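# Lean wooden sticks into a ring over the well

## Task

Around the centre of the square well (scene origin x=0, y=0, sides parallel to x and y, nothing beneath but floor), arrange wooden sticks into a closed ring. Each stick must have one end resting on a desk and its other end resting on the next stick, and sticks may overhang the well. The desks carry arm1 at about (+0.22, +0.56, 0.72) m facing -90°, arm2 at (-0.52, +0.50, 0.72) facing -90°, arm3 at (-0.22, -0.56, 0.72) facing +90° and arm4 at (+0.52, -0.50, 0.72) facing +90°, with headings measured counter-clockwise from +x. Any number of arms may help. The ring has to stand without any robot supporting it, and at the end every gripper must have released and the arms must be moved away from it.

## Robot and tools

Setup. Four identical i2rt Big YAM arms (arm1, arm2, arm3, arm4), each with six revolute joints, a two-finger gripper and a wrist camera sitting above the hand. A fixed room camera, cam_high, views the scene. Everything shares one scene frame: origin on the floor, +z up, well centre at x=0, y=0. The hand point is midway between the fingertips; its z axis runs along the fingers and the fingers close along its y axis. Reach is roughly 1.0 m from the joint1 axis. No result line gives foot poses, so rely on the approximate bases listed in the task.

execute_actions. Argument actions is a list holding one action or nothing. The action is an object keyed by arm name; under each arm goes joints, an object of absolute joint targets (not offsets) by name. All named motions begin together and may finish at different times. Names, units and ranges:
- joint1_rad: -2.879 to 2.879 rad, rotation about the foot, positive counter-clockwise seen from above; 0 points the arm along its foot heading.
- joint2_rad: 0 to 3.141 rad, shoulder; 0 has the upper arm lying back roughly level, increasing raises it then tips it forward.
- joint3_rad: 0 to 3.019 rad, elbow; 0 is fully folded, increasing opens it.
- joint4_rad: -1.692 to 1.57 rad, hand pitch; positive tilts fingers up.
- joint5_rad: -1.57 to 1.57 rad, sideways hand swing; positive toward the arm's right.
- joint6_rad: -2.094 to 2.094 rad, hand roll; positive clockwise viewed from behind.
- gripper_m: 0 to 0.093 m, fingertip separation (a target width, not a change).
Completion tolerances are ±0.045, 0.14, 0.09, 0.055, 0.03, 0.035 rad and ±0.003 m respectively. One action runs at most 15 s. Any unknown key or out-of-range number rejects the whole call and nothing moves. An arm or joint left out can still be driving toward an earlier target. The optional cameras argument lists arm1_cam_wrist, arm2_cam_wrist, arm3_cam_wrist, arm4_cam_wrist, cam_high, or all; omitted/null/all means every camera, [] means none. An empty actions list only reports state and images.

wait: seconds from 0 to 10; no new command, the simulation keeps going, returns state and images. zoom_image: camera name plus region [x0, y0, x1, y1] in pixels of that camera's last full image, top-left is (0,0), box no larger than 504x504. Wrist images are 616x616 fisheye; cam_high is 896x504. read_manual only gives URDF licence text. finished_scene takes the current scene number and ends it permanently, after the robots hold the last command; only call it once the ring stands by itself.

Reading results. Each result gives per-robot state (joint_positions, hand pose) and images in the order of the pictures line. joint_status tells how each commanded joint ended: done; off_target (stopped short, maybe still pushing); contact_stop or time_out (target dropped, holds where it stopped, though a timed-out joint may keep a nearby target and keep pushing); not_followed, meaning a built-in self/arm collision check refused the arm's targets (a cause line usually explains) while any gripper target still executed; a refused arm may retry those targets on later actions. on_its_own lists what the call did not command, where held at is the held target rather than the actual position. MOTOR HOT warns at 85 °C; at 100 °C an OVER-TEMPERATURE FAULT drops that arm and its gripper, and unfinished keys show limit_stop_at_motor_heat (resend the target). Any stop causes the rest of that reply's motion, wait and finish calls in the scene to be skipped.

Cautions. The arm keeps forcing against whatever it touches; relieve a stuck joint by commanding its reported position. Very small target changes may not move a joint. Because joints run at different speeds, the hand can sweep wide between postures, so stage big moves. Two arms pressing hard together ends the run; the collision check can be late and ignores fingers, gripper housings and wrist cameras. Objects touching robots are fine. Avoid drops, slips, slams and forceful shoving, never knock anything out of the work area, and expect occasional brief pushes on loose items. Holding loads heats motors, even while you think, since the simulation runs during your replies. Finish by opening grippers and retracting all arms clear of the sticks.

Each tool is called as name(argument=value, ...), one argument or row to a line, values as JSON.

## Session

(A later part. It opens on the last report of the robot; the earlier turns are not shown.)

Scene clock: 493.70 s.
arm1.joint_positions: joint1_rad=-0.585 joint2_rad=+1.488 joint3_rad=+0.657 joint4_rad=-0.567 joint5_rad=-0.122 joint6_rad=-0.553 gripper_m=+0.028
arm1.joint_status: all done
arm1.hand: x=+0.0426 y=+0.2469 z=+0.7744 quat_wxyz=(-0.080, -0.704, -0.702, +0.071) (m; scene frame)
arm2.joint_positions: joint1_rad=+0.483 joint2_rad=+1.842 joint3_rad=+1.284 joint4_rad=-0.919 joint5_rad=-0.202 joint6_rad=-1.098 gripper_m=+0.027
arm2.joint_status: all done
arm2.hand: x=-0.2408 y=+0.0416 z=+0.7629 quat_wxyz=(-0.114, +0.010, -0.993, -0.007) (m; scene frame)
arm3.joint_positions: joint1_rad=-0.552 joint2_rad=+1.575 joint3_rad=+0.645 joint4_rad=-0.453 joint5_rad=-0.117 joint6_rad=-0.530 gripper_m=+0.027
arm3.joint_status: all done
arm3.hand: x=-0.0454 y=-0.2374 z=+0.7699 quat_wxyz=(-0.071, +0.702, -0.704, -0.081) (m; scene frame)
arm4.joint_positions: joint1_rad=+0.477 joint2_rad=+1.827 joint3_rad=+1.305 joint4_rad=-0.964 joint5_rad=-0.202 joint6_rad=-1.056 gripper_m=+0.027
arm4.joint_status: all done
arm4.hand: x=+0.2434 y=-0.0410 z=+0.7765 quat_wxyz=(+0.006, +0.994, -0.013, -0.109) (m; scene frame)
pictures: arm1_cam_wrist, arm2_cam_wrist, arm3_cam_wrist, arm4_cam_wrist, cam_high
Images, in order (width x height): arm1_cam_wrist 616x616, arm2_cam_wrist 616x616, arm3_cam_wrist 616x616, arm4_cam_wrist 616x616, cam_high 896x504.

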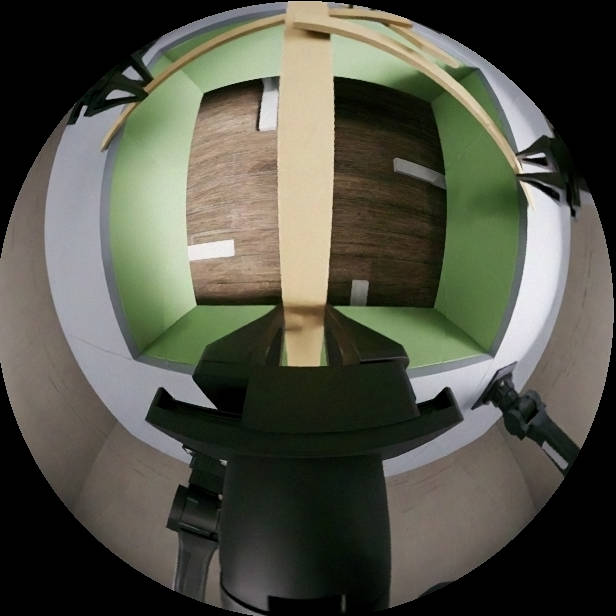

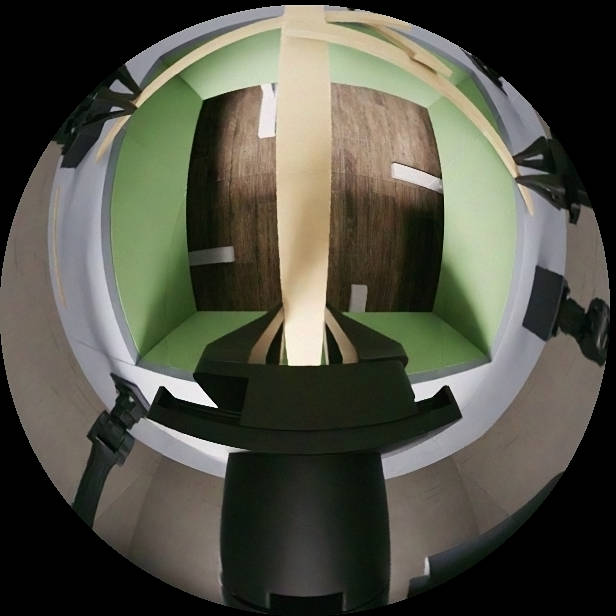

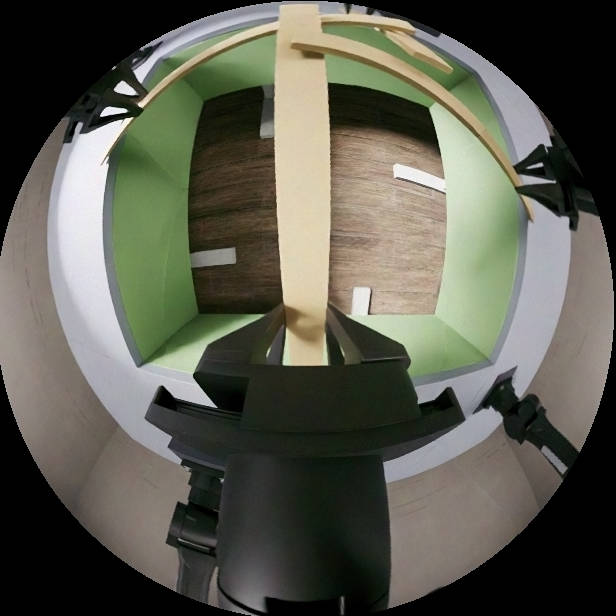

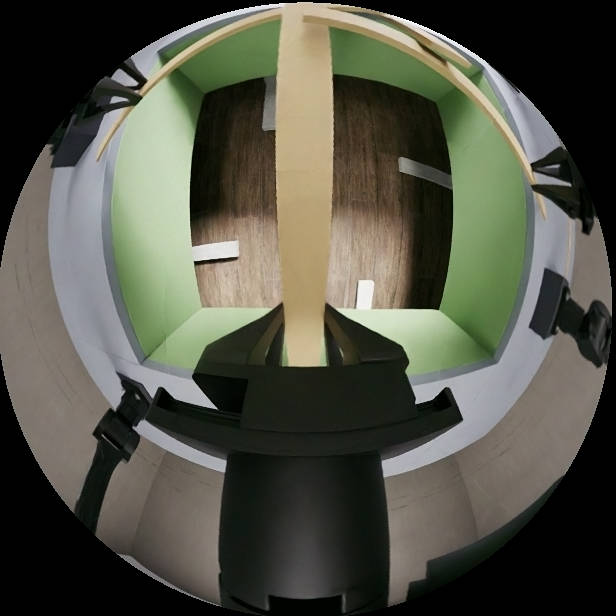

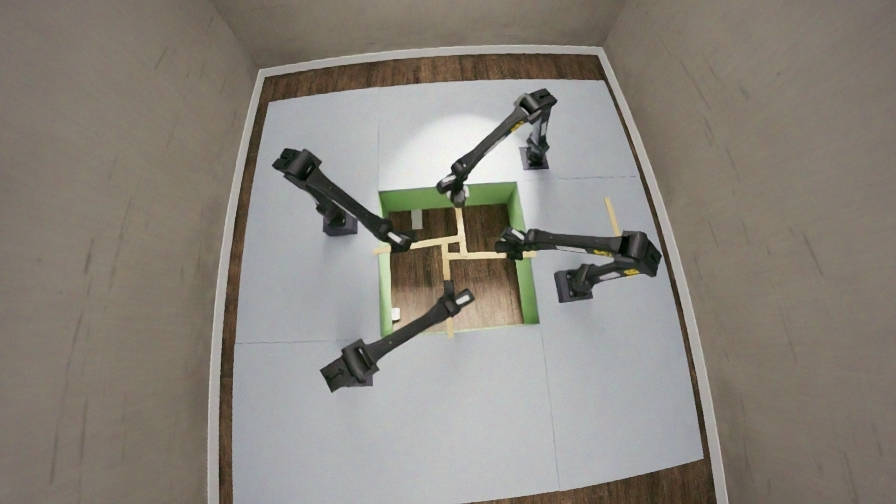

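execute_actions(
  actions=[],
)

Scene clock: 522.37 s.
arm1.joint_positions: joint1_rad=-0.585 joint2_rad=+1.488 joint3_rad=+0.657 joint4_rad=-0.567 joint5_rad=-0.122 joint6_rad=-0.553 gripper_m=+0.028
arm1.joint_status: all done
arm1.hand: x=+0.0426 y=+0.2469 z=+0.7744 quat_wxyz=(-0.080, -0.704, -0.702, +0.071) (m; scene frame)
arm2.joint_positions: joint1_rad=+0.483 joint2_rad=+1.842 joint3_rad=+1.284 joint4_rad=-0.919 joint5_rad=-0.202 joint6_rad=-1.098 gripper_m=+0.027
arm2.joint_status: all done
arm2.hand: x=-0.2408 y=+0.0416 z=+0.7629 quat_wxyz=(-0.114, +0.010, -0.993, -0.007) (m; scene frame)
arm3.joint_positions: joint1_rad=-0.552 joint2_rad=+1.575 joint3_rad=+0.645 joint4_rad=-0.453 joint5_rad=-0.117 joint6_rad=-0.530 gripper_m=+0.027
arm3.joint_status: all done
arm3.hand: x=-0.0454 y=-0.2374 z=+0.7699 quat_wxyz=(-0.071, +0.702, -0.704, -0.081) (m; scene frame)
arm4.joint_positions: joint1_rad=+0.477 joint2_rad=+1.827 joint3_rad=+1.305 joint4_rad=-0.964 joint5_rad=-0.202 joint6_rad=-1.056 gripper_m=+0.027
arm4.joint_status: all done
arm4.hand: x=+0.2434 y=-0.0410 z=+0.7765 quat_wxyz=(+0.006, +0.994, -0.013, -0.109) (m; scene frame)
pictures: arm1_cam_wrist, arm2_cam_wrist, arm3_cam_wrist, arm4_cam_wrist, cam_high
Images, in order (width x height): arm1_cam_wrist 616x616, arm2_cam_wrist 616x616, arm3_cam_wrist 616x616, arm4_cam_wrist 616x616, cam_high 896x504.

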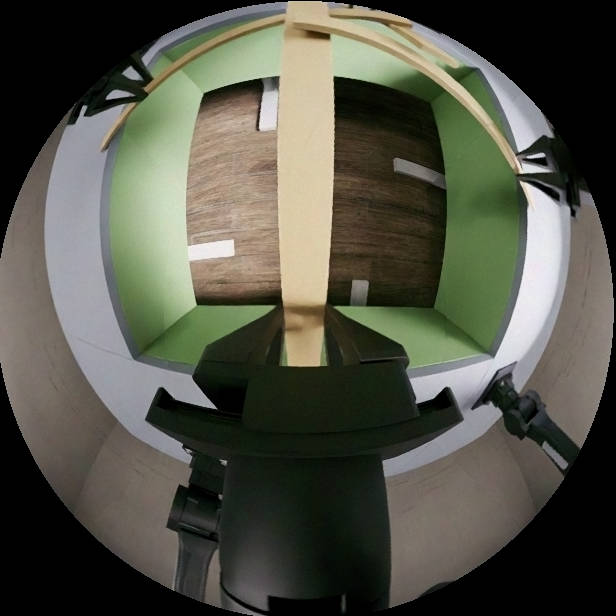

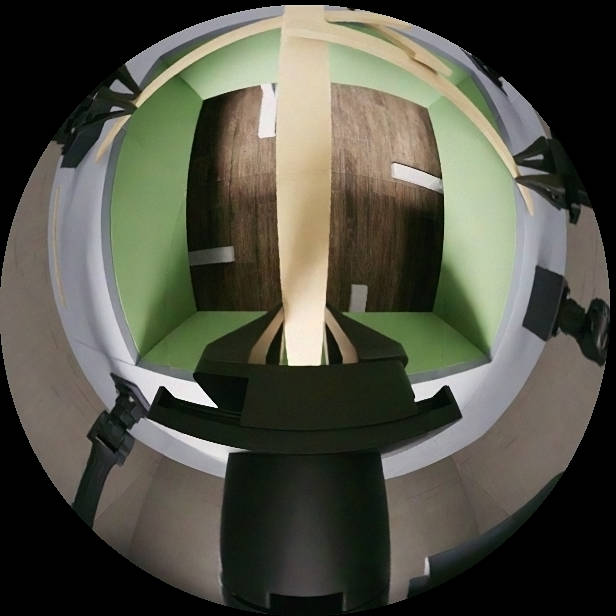

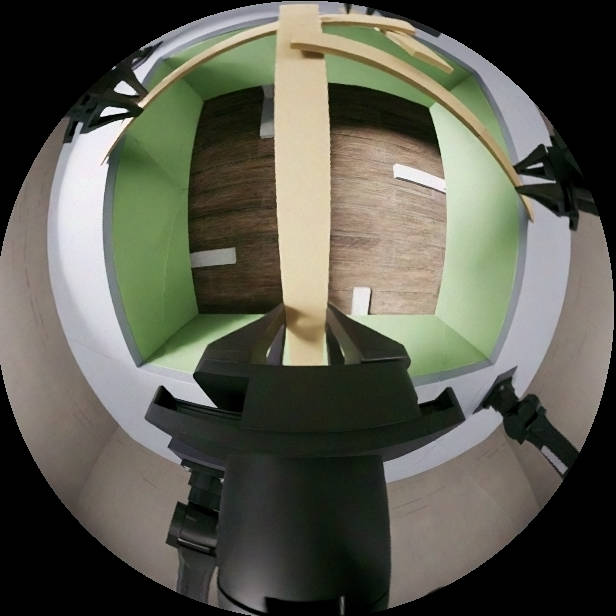

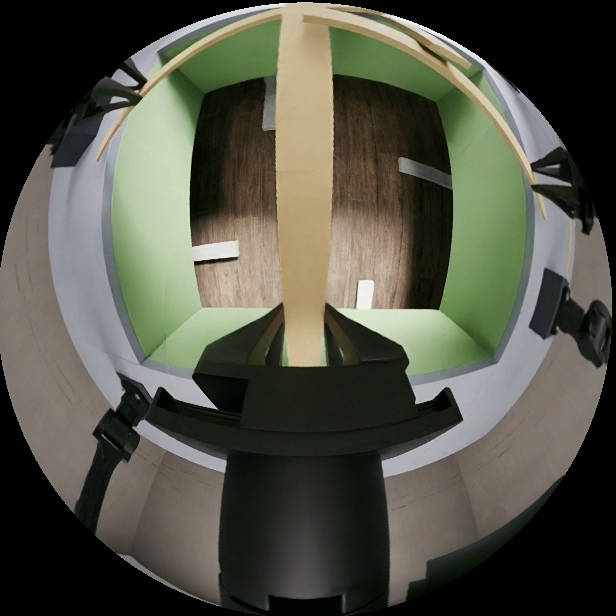

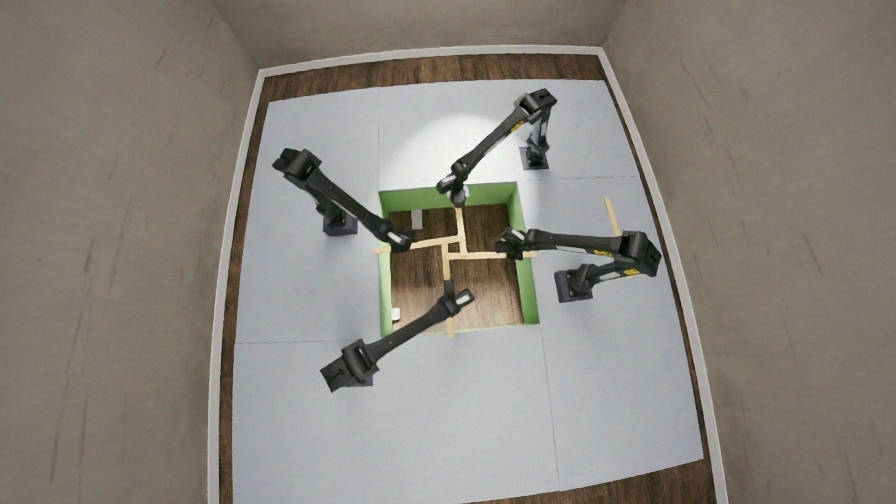

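execute_actions(
  actions=[
    {"arm1":{"joints":{"joint1_rad":-0.561,"joint2_rad":1.559,"joint3_rad":0.715,"joint4_rad":-0.548,"joint5_rad":-0.078,"joint6_rad":-0.535}},"arm2":{"joints":{"joint1_rad":0.507,"joint2_rad":1.89,"joint3_rad":1.27,"joint4_rad":-0.89,"joint5_rad":-0.131,"joint6_rad":-1.077}},"arm3":{"joints":{"joint1_rad":-0.526,"joint2_rad":1.664,"joint3_rad":0.703,"joint4_rad":-0.424,"joint5_rad":-0.076,"joint6_rad":-0.511}},"arm4":{"joints":{"joint1_rad":0.50,"joint2_rad":1.858,"joint4_rad":-0.945,"joint5_rad":-0.132}}},
  ],
)

Scene clock: 531.93 s.
arm1.joint_positions: joint1_rad=-0.573 joint2_rad=+1.558 joint3_rad=+0.670 joint4_rad=-0.564 joint5_rad=-0.079 joint6_rad=-0.545 gripper_m=+0.028
arm1.joint_status: all done
arm1.hand: x=+0.0417 y=+0.2510 z=+0.7541 quat_wxyz=(-0.053, -0.707, -0.704, +0.049) (m; scene frame)
arm2.joint_positions: joint1_rad=+0.495 joint2_rad=+1.869 joint3_rad=+1.276 joint4_rad=-0.902 joint5_rad=-0.132 joint6_rad=-1.085 gripper_m=+0.027
arm2.joint_status: all done
arm2.hand: x=-0.2466 y=+0.0418 z=+0.7441 quat_wxyz=(-0.079, +0.008, -0.997, +0.000) (m; scene frame)
arm3.joint_positions: joint1_rad=-0.535 joint2_rad=+1.660 joint3_rad=+0.670 joint4_rad=-0.436 joint5_rad=-0.077 joint6_rad=-0.527 gripper_m=+0.027
arm3.joint_status: all done
arm3.hand: x=-0.0439 y=-0.2352 z=+0.7473 quat_wxyz=(-0.055, +0.707, -0.703, -0.057) (m; scene frame)
arm4.joint_positions: joint1_rad=+0.485 joint2_rad=+1.853 joint3_rad=+1.305 joint4_rad=-0.958 joint5_rad=-0.133 joint6_rad=-1.055 gripper_m=+0.027
arm4.joint_status: all done
arm4.hand: x=+0.2504 y=-0.0382 z=+0.7615 quat_wxyz=(-0.001, +0.997, -0.012, -0.074) (m; scene frame)
pictures: arm1_cam_wrist, arm2_cam_wrist, arm3_cam_wrist, arm4_cam_wrist, cam_high
Images, in order (width x height): arm1_cam_wrist 616x616, arm2_cam_wrist 616x616, arm3_cam_wrist 616x616, arm4_cam_wrist 616x616, cam_high 896x504.

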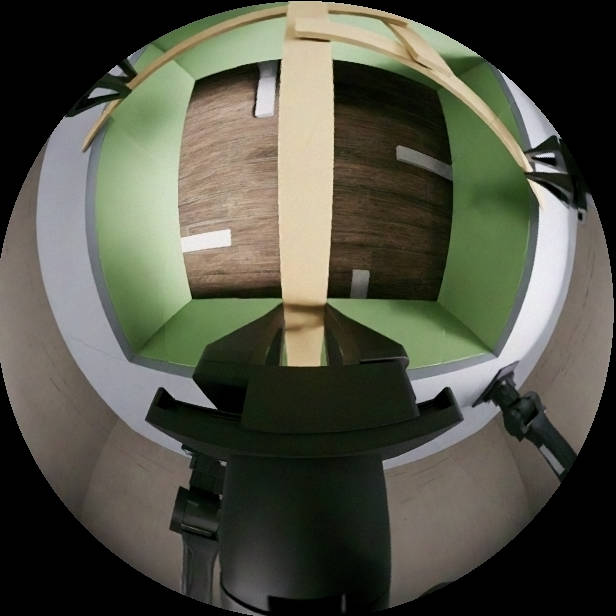

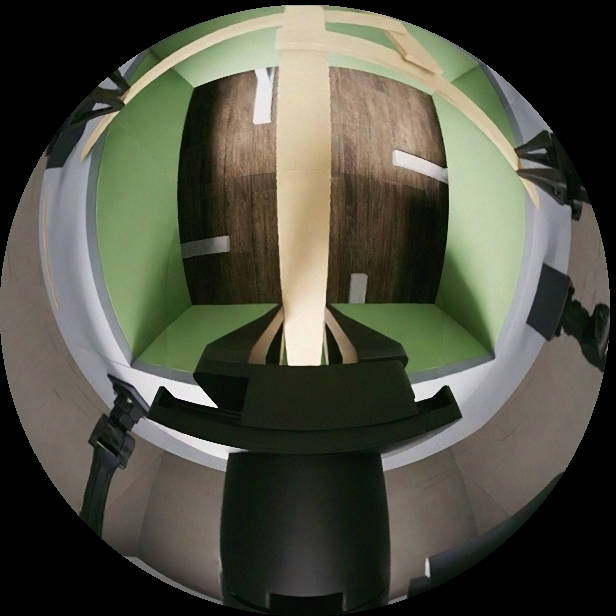

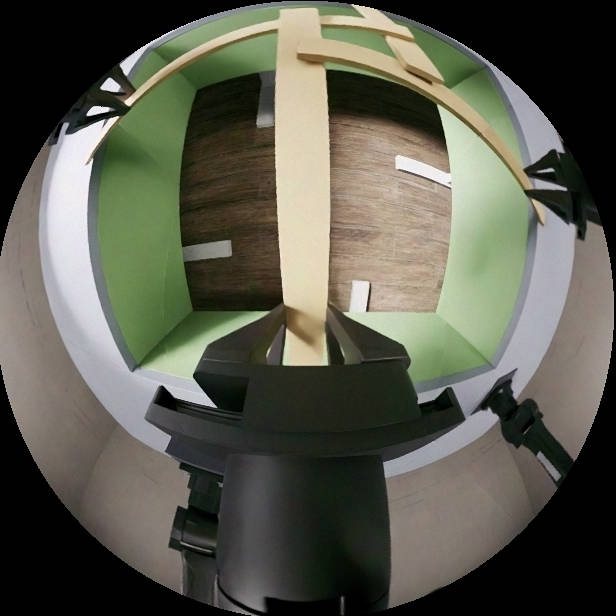

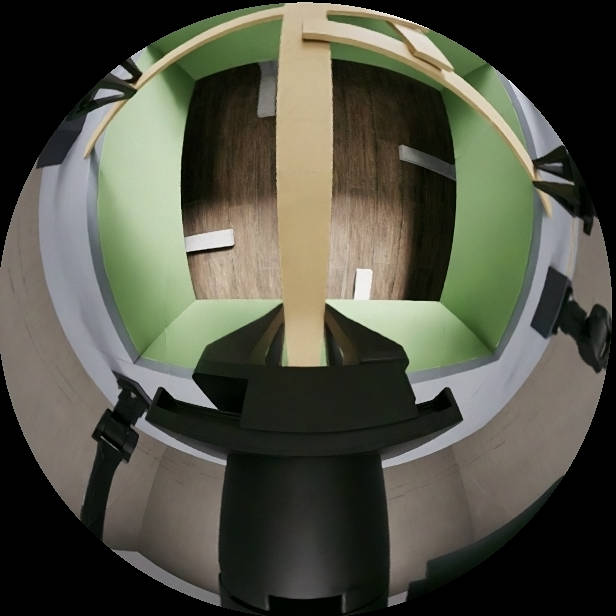

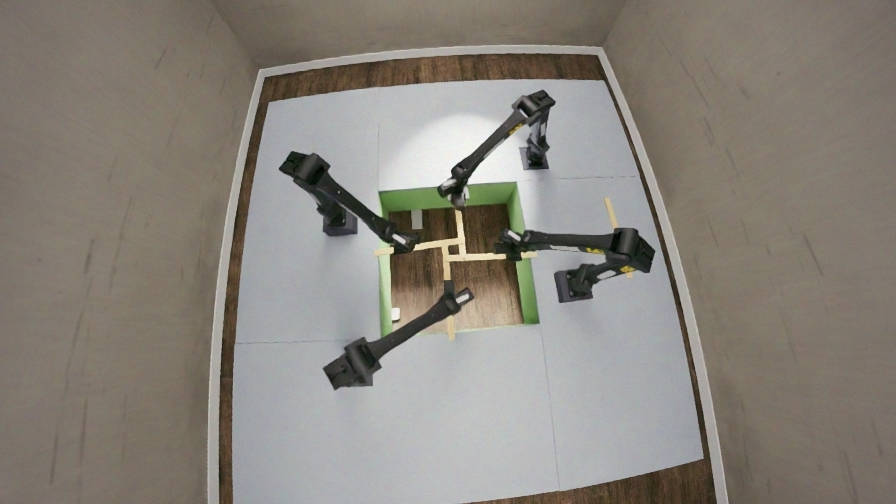

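zoom_image(
  camera="cam_high",
  region=[360, 170, 560, 350],
)

zoom_image(
  camera="arm3_cam_wrist",
  region=[60, 0, 560, 240],
)

zoom_image(
  camera="arm4_cam_wrist",
  region=[60, 0, 560, 240],
)

Region (360, 170, 560, 350) of cam_high's 896x504 image, scaled by 2.520, with more detail than that image has; it fills the top 454 rows of this view, and the rest is white.

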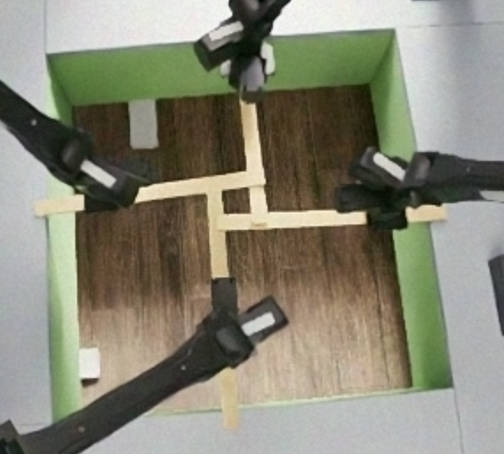

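Region (60, 0, 560, 240) of arm3_cam_wrist's 616x616 image, scaled by 1.008, with more detail than that image has; it fills the top 242 rows of this view, and the rest is white.

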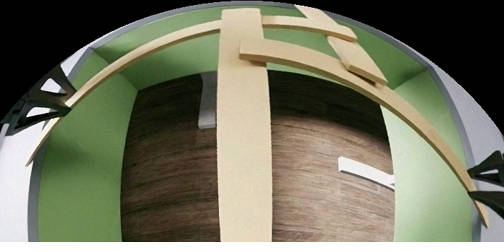

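Region (60, 0, 560, 240) of arm4_cam_wrist's 616x616 image, scaled by 1.008, with more detail than that image has; it fills the top 242 rows of this view, and the rest is white.

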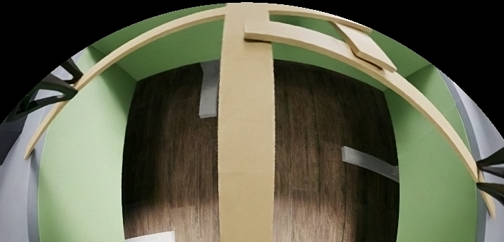

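execute_actions(
  actions=[
    {"arm1":{"joints":{"joint1_rad":-0.546,"joint2_rad":1.59,"joint3_rad":0.745,"joint6_rad":-0.52}},"arm4":{"joints":{"joint1_rad":0.513,"joint6_rad":-1.032}}},
  ],
)

Scene clock: 550.97 s.
arm1.joint_positions: joint1_rad=-0.557 joint2_rad=+1.582 joint3_rad=+0.699 joint4_rad=-0.564 joint5_rad=-0.079 joint6_rad=-0.532 gripper_m=+0.028
arm1.joint_status: all done
arm1.hand: x=+0.0407 y=+0.2384 z=+0.7537 quat_wxyz=(-0.054, -0.705, -0.705, +0.050) (m; scene frame)
arm2.joint_positions: joint1_rad=+0.495 joint2_rad=+1.869 joint3_rad=+1.276 joint4_rad=-0.902 joint5_rad=-0.132 joint6_rad=-1.085 gripper_m=+0.027
arm2.joint_status: not commanded
arm2.hand: x=-0.2466 y=+0.0418 z=+0.7441 quat_wxyz=(-0.079, +0.008, -0.997, +0.000) (m; scene frame)
arm3.joint_positions: joint1_rad=-0.535 joint2_rad=+1.660 joint3_rad=+0.670 joint4_rad=-0.436 joint5_rad=-0.077 joint6_rad=-0.527 gripper_m=+0.027
arm3.joint_status: not commanded
arm3.hand: x=-0.0439 y=-0.2352 z=+0.7473 quat_wxyz=(-0.055, +0.707, -0.703, -0.057) (m; scene frame)
arm4.joint_positions: joint1_rad=+0.501 joint2_rad=+1.853 joint3_rad=+1.305 joint4_rad=-0.958 joint5_rad=-0.133 joint6_rad=-1.042 gripper_m=+0.027
arm4.joint_status: all done
arm4.hand: x=+0.2431 y=-0.0426 z=+0.7615 quat_wxyz=(+0.000, +0.997, -0.010, -0.074) (m; scene frame)
pictures: arm1_cam_wrist, arm2_cam_wrist, arm3_cam_wrist, arm4_cam_wrist, cam_high
Images, in order (width x height): arm1_cam_wrist 616x616, arm2_cam_wrist 616x616, arm3_cam_wrist 616x616, arm4_cam_wrist 616x616, cam_high 896x504.

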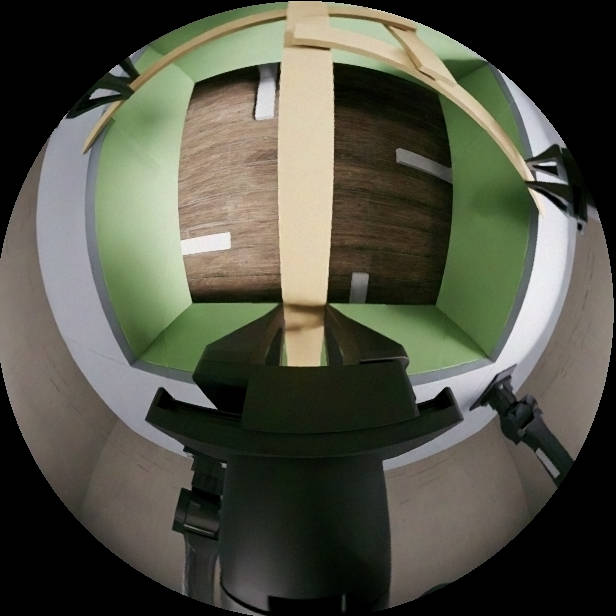

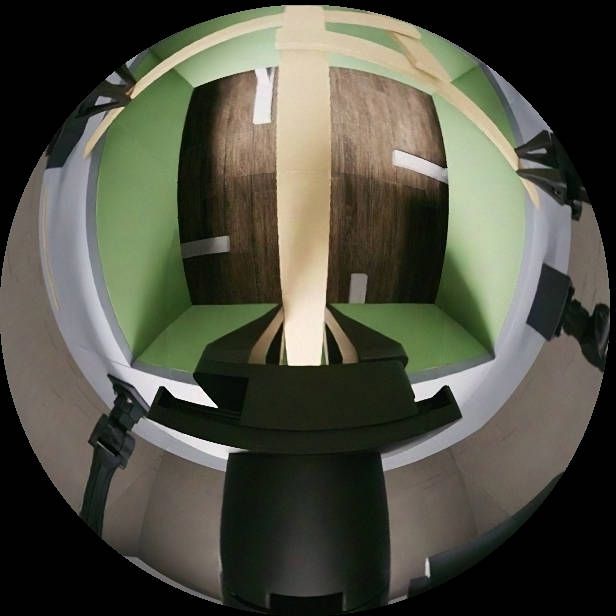

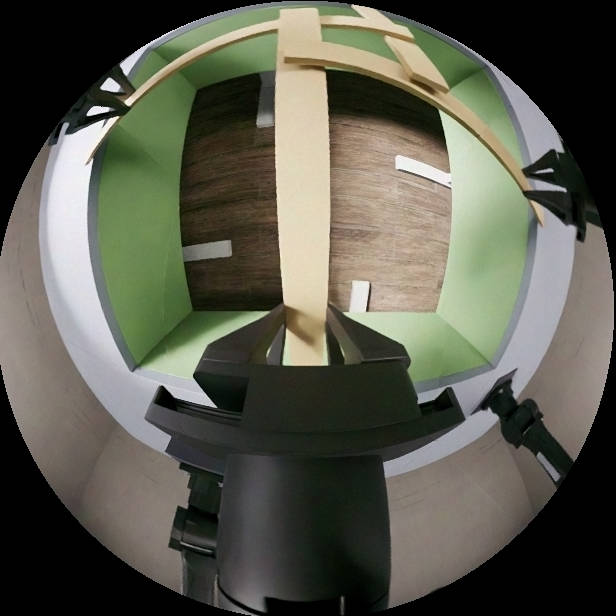

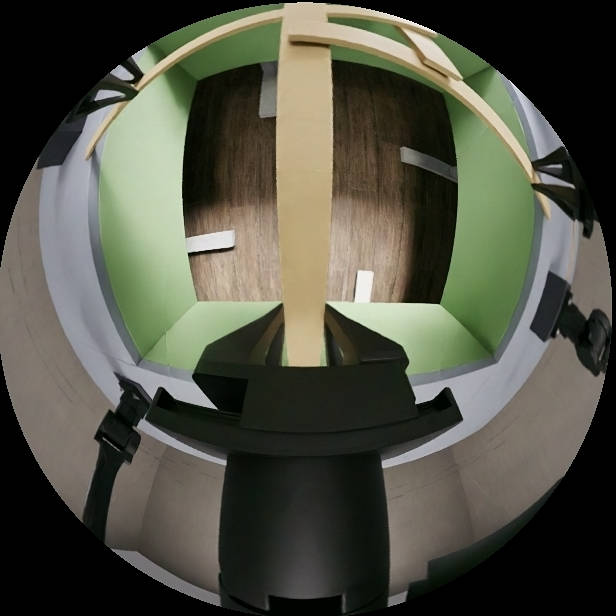

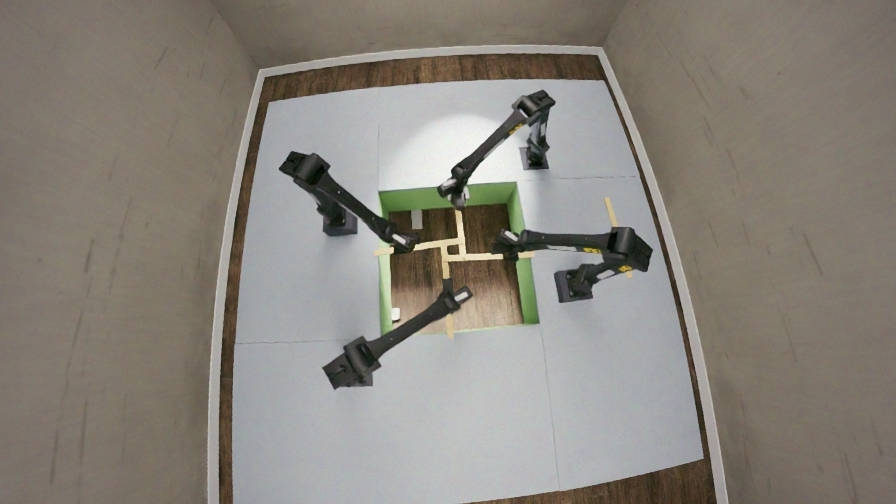

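execute_actions(
  actions=[
    {"arm1":{"joints":{"gripper_m":0.045}},"arm2":{"joints":{"gripper_m":0.045}},"arm3":{"joints":{"gripper_m":0.045}},"arm4":{"joints":{"gripper_m":0.045}}},
  ],
  cameras=["arm3_cam_wrist","arm4_cam_wrist","cam_high"],
)

Scene clock: 556.27 s.
arm1.joint_positions: joint1_rad=-0.557 joint2_rad=+1.582 joint3_rad=+0.699 joint4_rad=-0.564 joint5_rad=-0.079 joint6_rad=-0.530 gripper_m=+0.045
arm1.joint_status: all done
arm1.hand: x=+0.0406 y=+0.2382 z=+0.7538 quat_wxyz=(-0.055, -0.706, -0.704, +0.051) (m; scene frame)
arm2.joint_positions: joint1_rad=+0.495 joint2_rad=+1.869 joint3_rad=+1.276 joint4_rad=-0.902 joint5_rad=-0.132 joint6_rad=-1.085 gripper_m=+0.045
arm2.joint_status: all done
arm2.hand: x=-0.2466 y=+0.0418 z=+0.7441 quat_wxyz=(-0.079, +0.008, -0.997, +0.000) (m; scene frame)
arm3.joint_positions: joint1_rad=-0.535 joint2_rad=+1.660 joint3_rad=+0.670 joint4_rad=-0.435 joint5_rad=-0.077 joint6_rad=-0.526 gripper_m=+0.045
arm3.joint_status: all done
arm3.hand: x=-0.0438 y=-0.2350 z=+0.7474 quat_wxyz=(-0.056, +0.707, -0.703, -0.057) (m; scene frame)
arm4.joint_positions: joint1_rad=+0.501 joint2_rad=+1.853 joint3_rad=+1.305 joint4_rad=-0.958 joint5_rad=-0.133 joint6_rad=-1.042 gripper_m=+0.045
arm4.joint_status: all done
arm4.hand: x=+0.2431 y=-0.0426 z=+0.7615 quat_wxyz=(+0.000, +0.997, -0.011, -0.074) (m; scene frame)
pictures: arm3_cam_wrist, arm4_cam_wrist, cam_high
Images, in order (width x height): arm3_cam_wrist 616x616, arm4_cam_wrist 616x616, cam_high 896x504.

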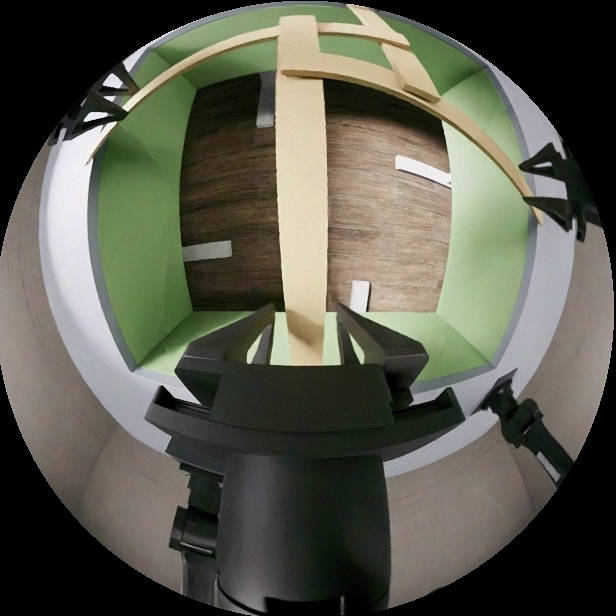

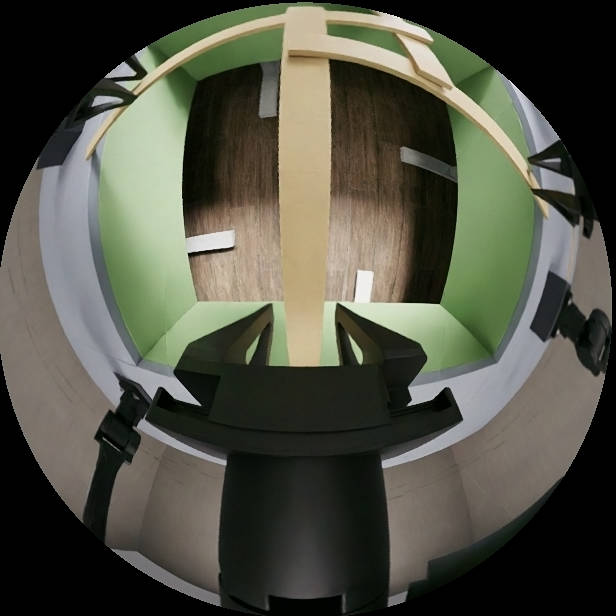

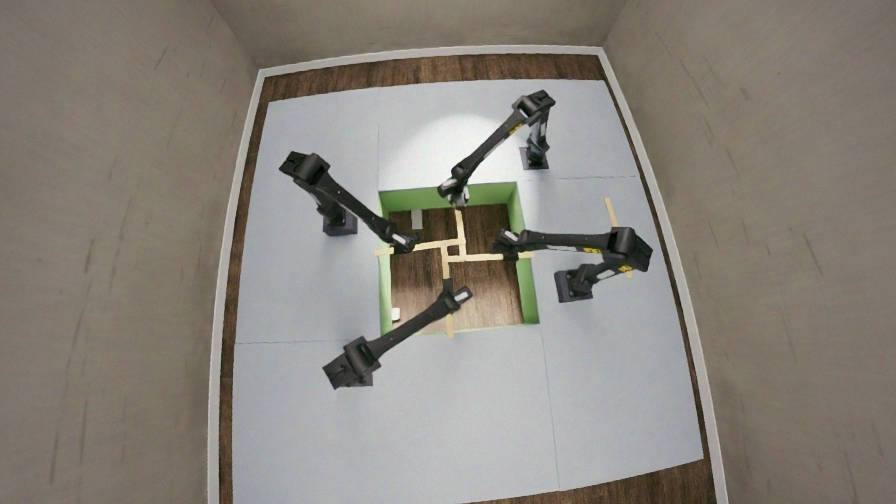

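Standing. Lift by q2 only.

execute_actions(
  actions=[
    {"arm1":{"joints":{"gripper_m":0.07,"joint2_rad":0.9}},"arm2":{"joints":{"gripper_m":0.07,"joint2_rad":1.0}},"arm3":{"joints":{"gripper_m":0.07,"joint2_rad":0.95}},"arm4":{"joints":{"gripper_m":0.07,"joint2_rad":1.0}}},
  ],
  cameras=["cam_high"],
)

Scene clock: 566.00 s.
arm1.joint_positions: joint1_rad=-0.557 joint2_rad=+0.898 joint3_rad=+0.699 joint4_rad=-0.563 joint5_rad=-0.079 joint6_rad=-0.530 gripper_m=+0.070
arm1.joint_status: all done
arm1.hand: x=+0.0281 y=+0.2179 z=+1.0083 quat_wxyz=(-0.134, -0.641, -0.658, +0.373) (m; scene frame)
arm2.joint_positions: joint1_rad=+0.495 joint2_rad=+0.986 joint3_rad=+1.264 joint4_rad=-0.898 joint5_rad=-0.132 joint6_rad=-1.084 gripper_m=+0.070
arm2.joint_status: all done
arm2.hand: x=-0.2952 y=+0.1254 z=+1.1754 quat_wxyz=(-0.270, +0.033, -0.887, +0.373) (m; scene frame)
arm3.joint_positions: joint1_rad=-0.535 joint2_rad=+0.944 joint3_rad=+0.670 joint4_rad=-0.432 joint5_rad=-0.077 joint6_rad=-0.526 gripper_m=+0.070
arm3.joint_status: all done
arm3.hand: x=-0.0211 y=-0.1986 z=+1.0221 quat_wxyz=(-0.391, +0.653, -0.632, -0.143) (m; scene frame)
arm4.joint_positions: joint1_rad=+0.501 joint2_rad=+1.000 joint3_rad=+1.304 joint4_rad=-0.956 joint5_rad=-0.133 joint6_rad=-1.041 gripper_m=+0.070
arm4.joint_status: all done
arm4.hand: x=+0.2917 y=-0.1354 z=+1.1796 quat_wxyz=(-0.359, +0.893, +0.019, -0.270) (m; scene frame)
pictures: cam_high
Images, in order (width x height): cam_high 896x504.

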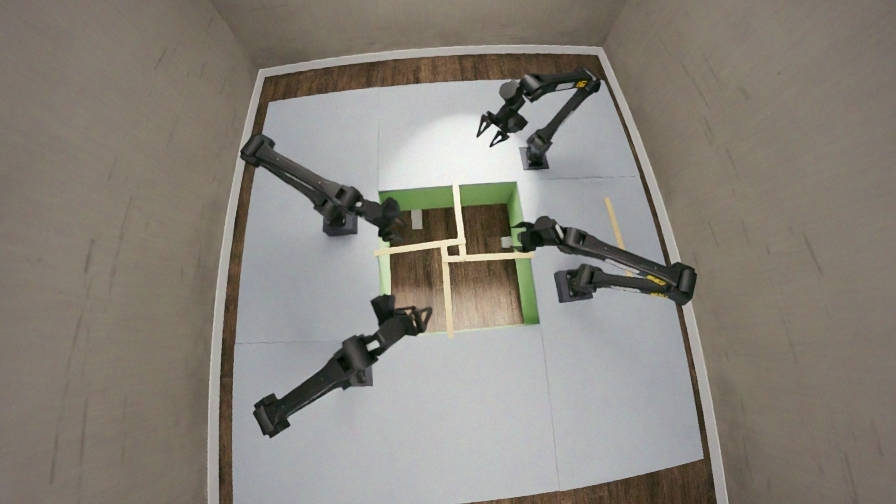

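zoom_image(
  camera="cam_high",
  region=[360, 170, 560, 350],
)

Region (360, 170, 560, 350) of cam_high's 896x504 image, scaled by 2.520, with more detail than that image has; it fills the top 454 rows of this view, and the rest is white.

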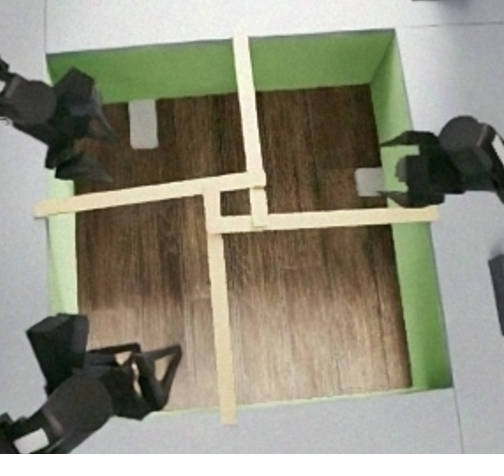

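finished_scene(
  scene=1,
)

The scene is finished: the task was done.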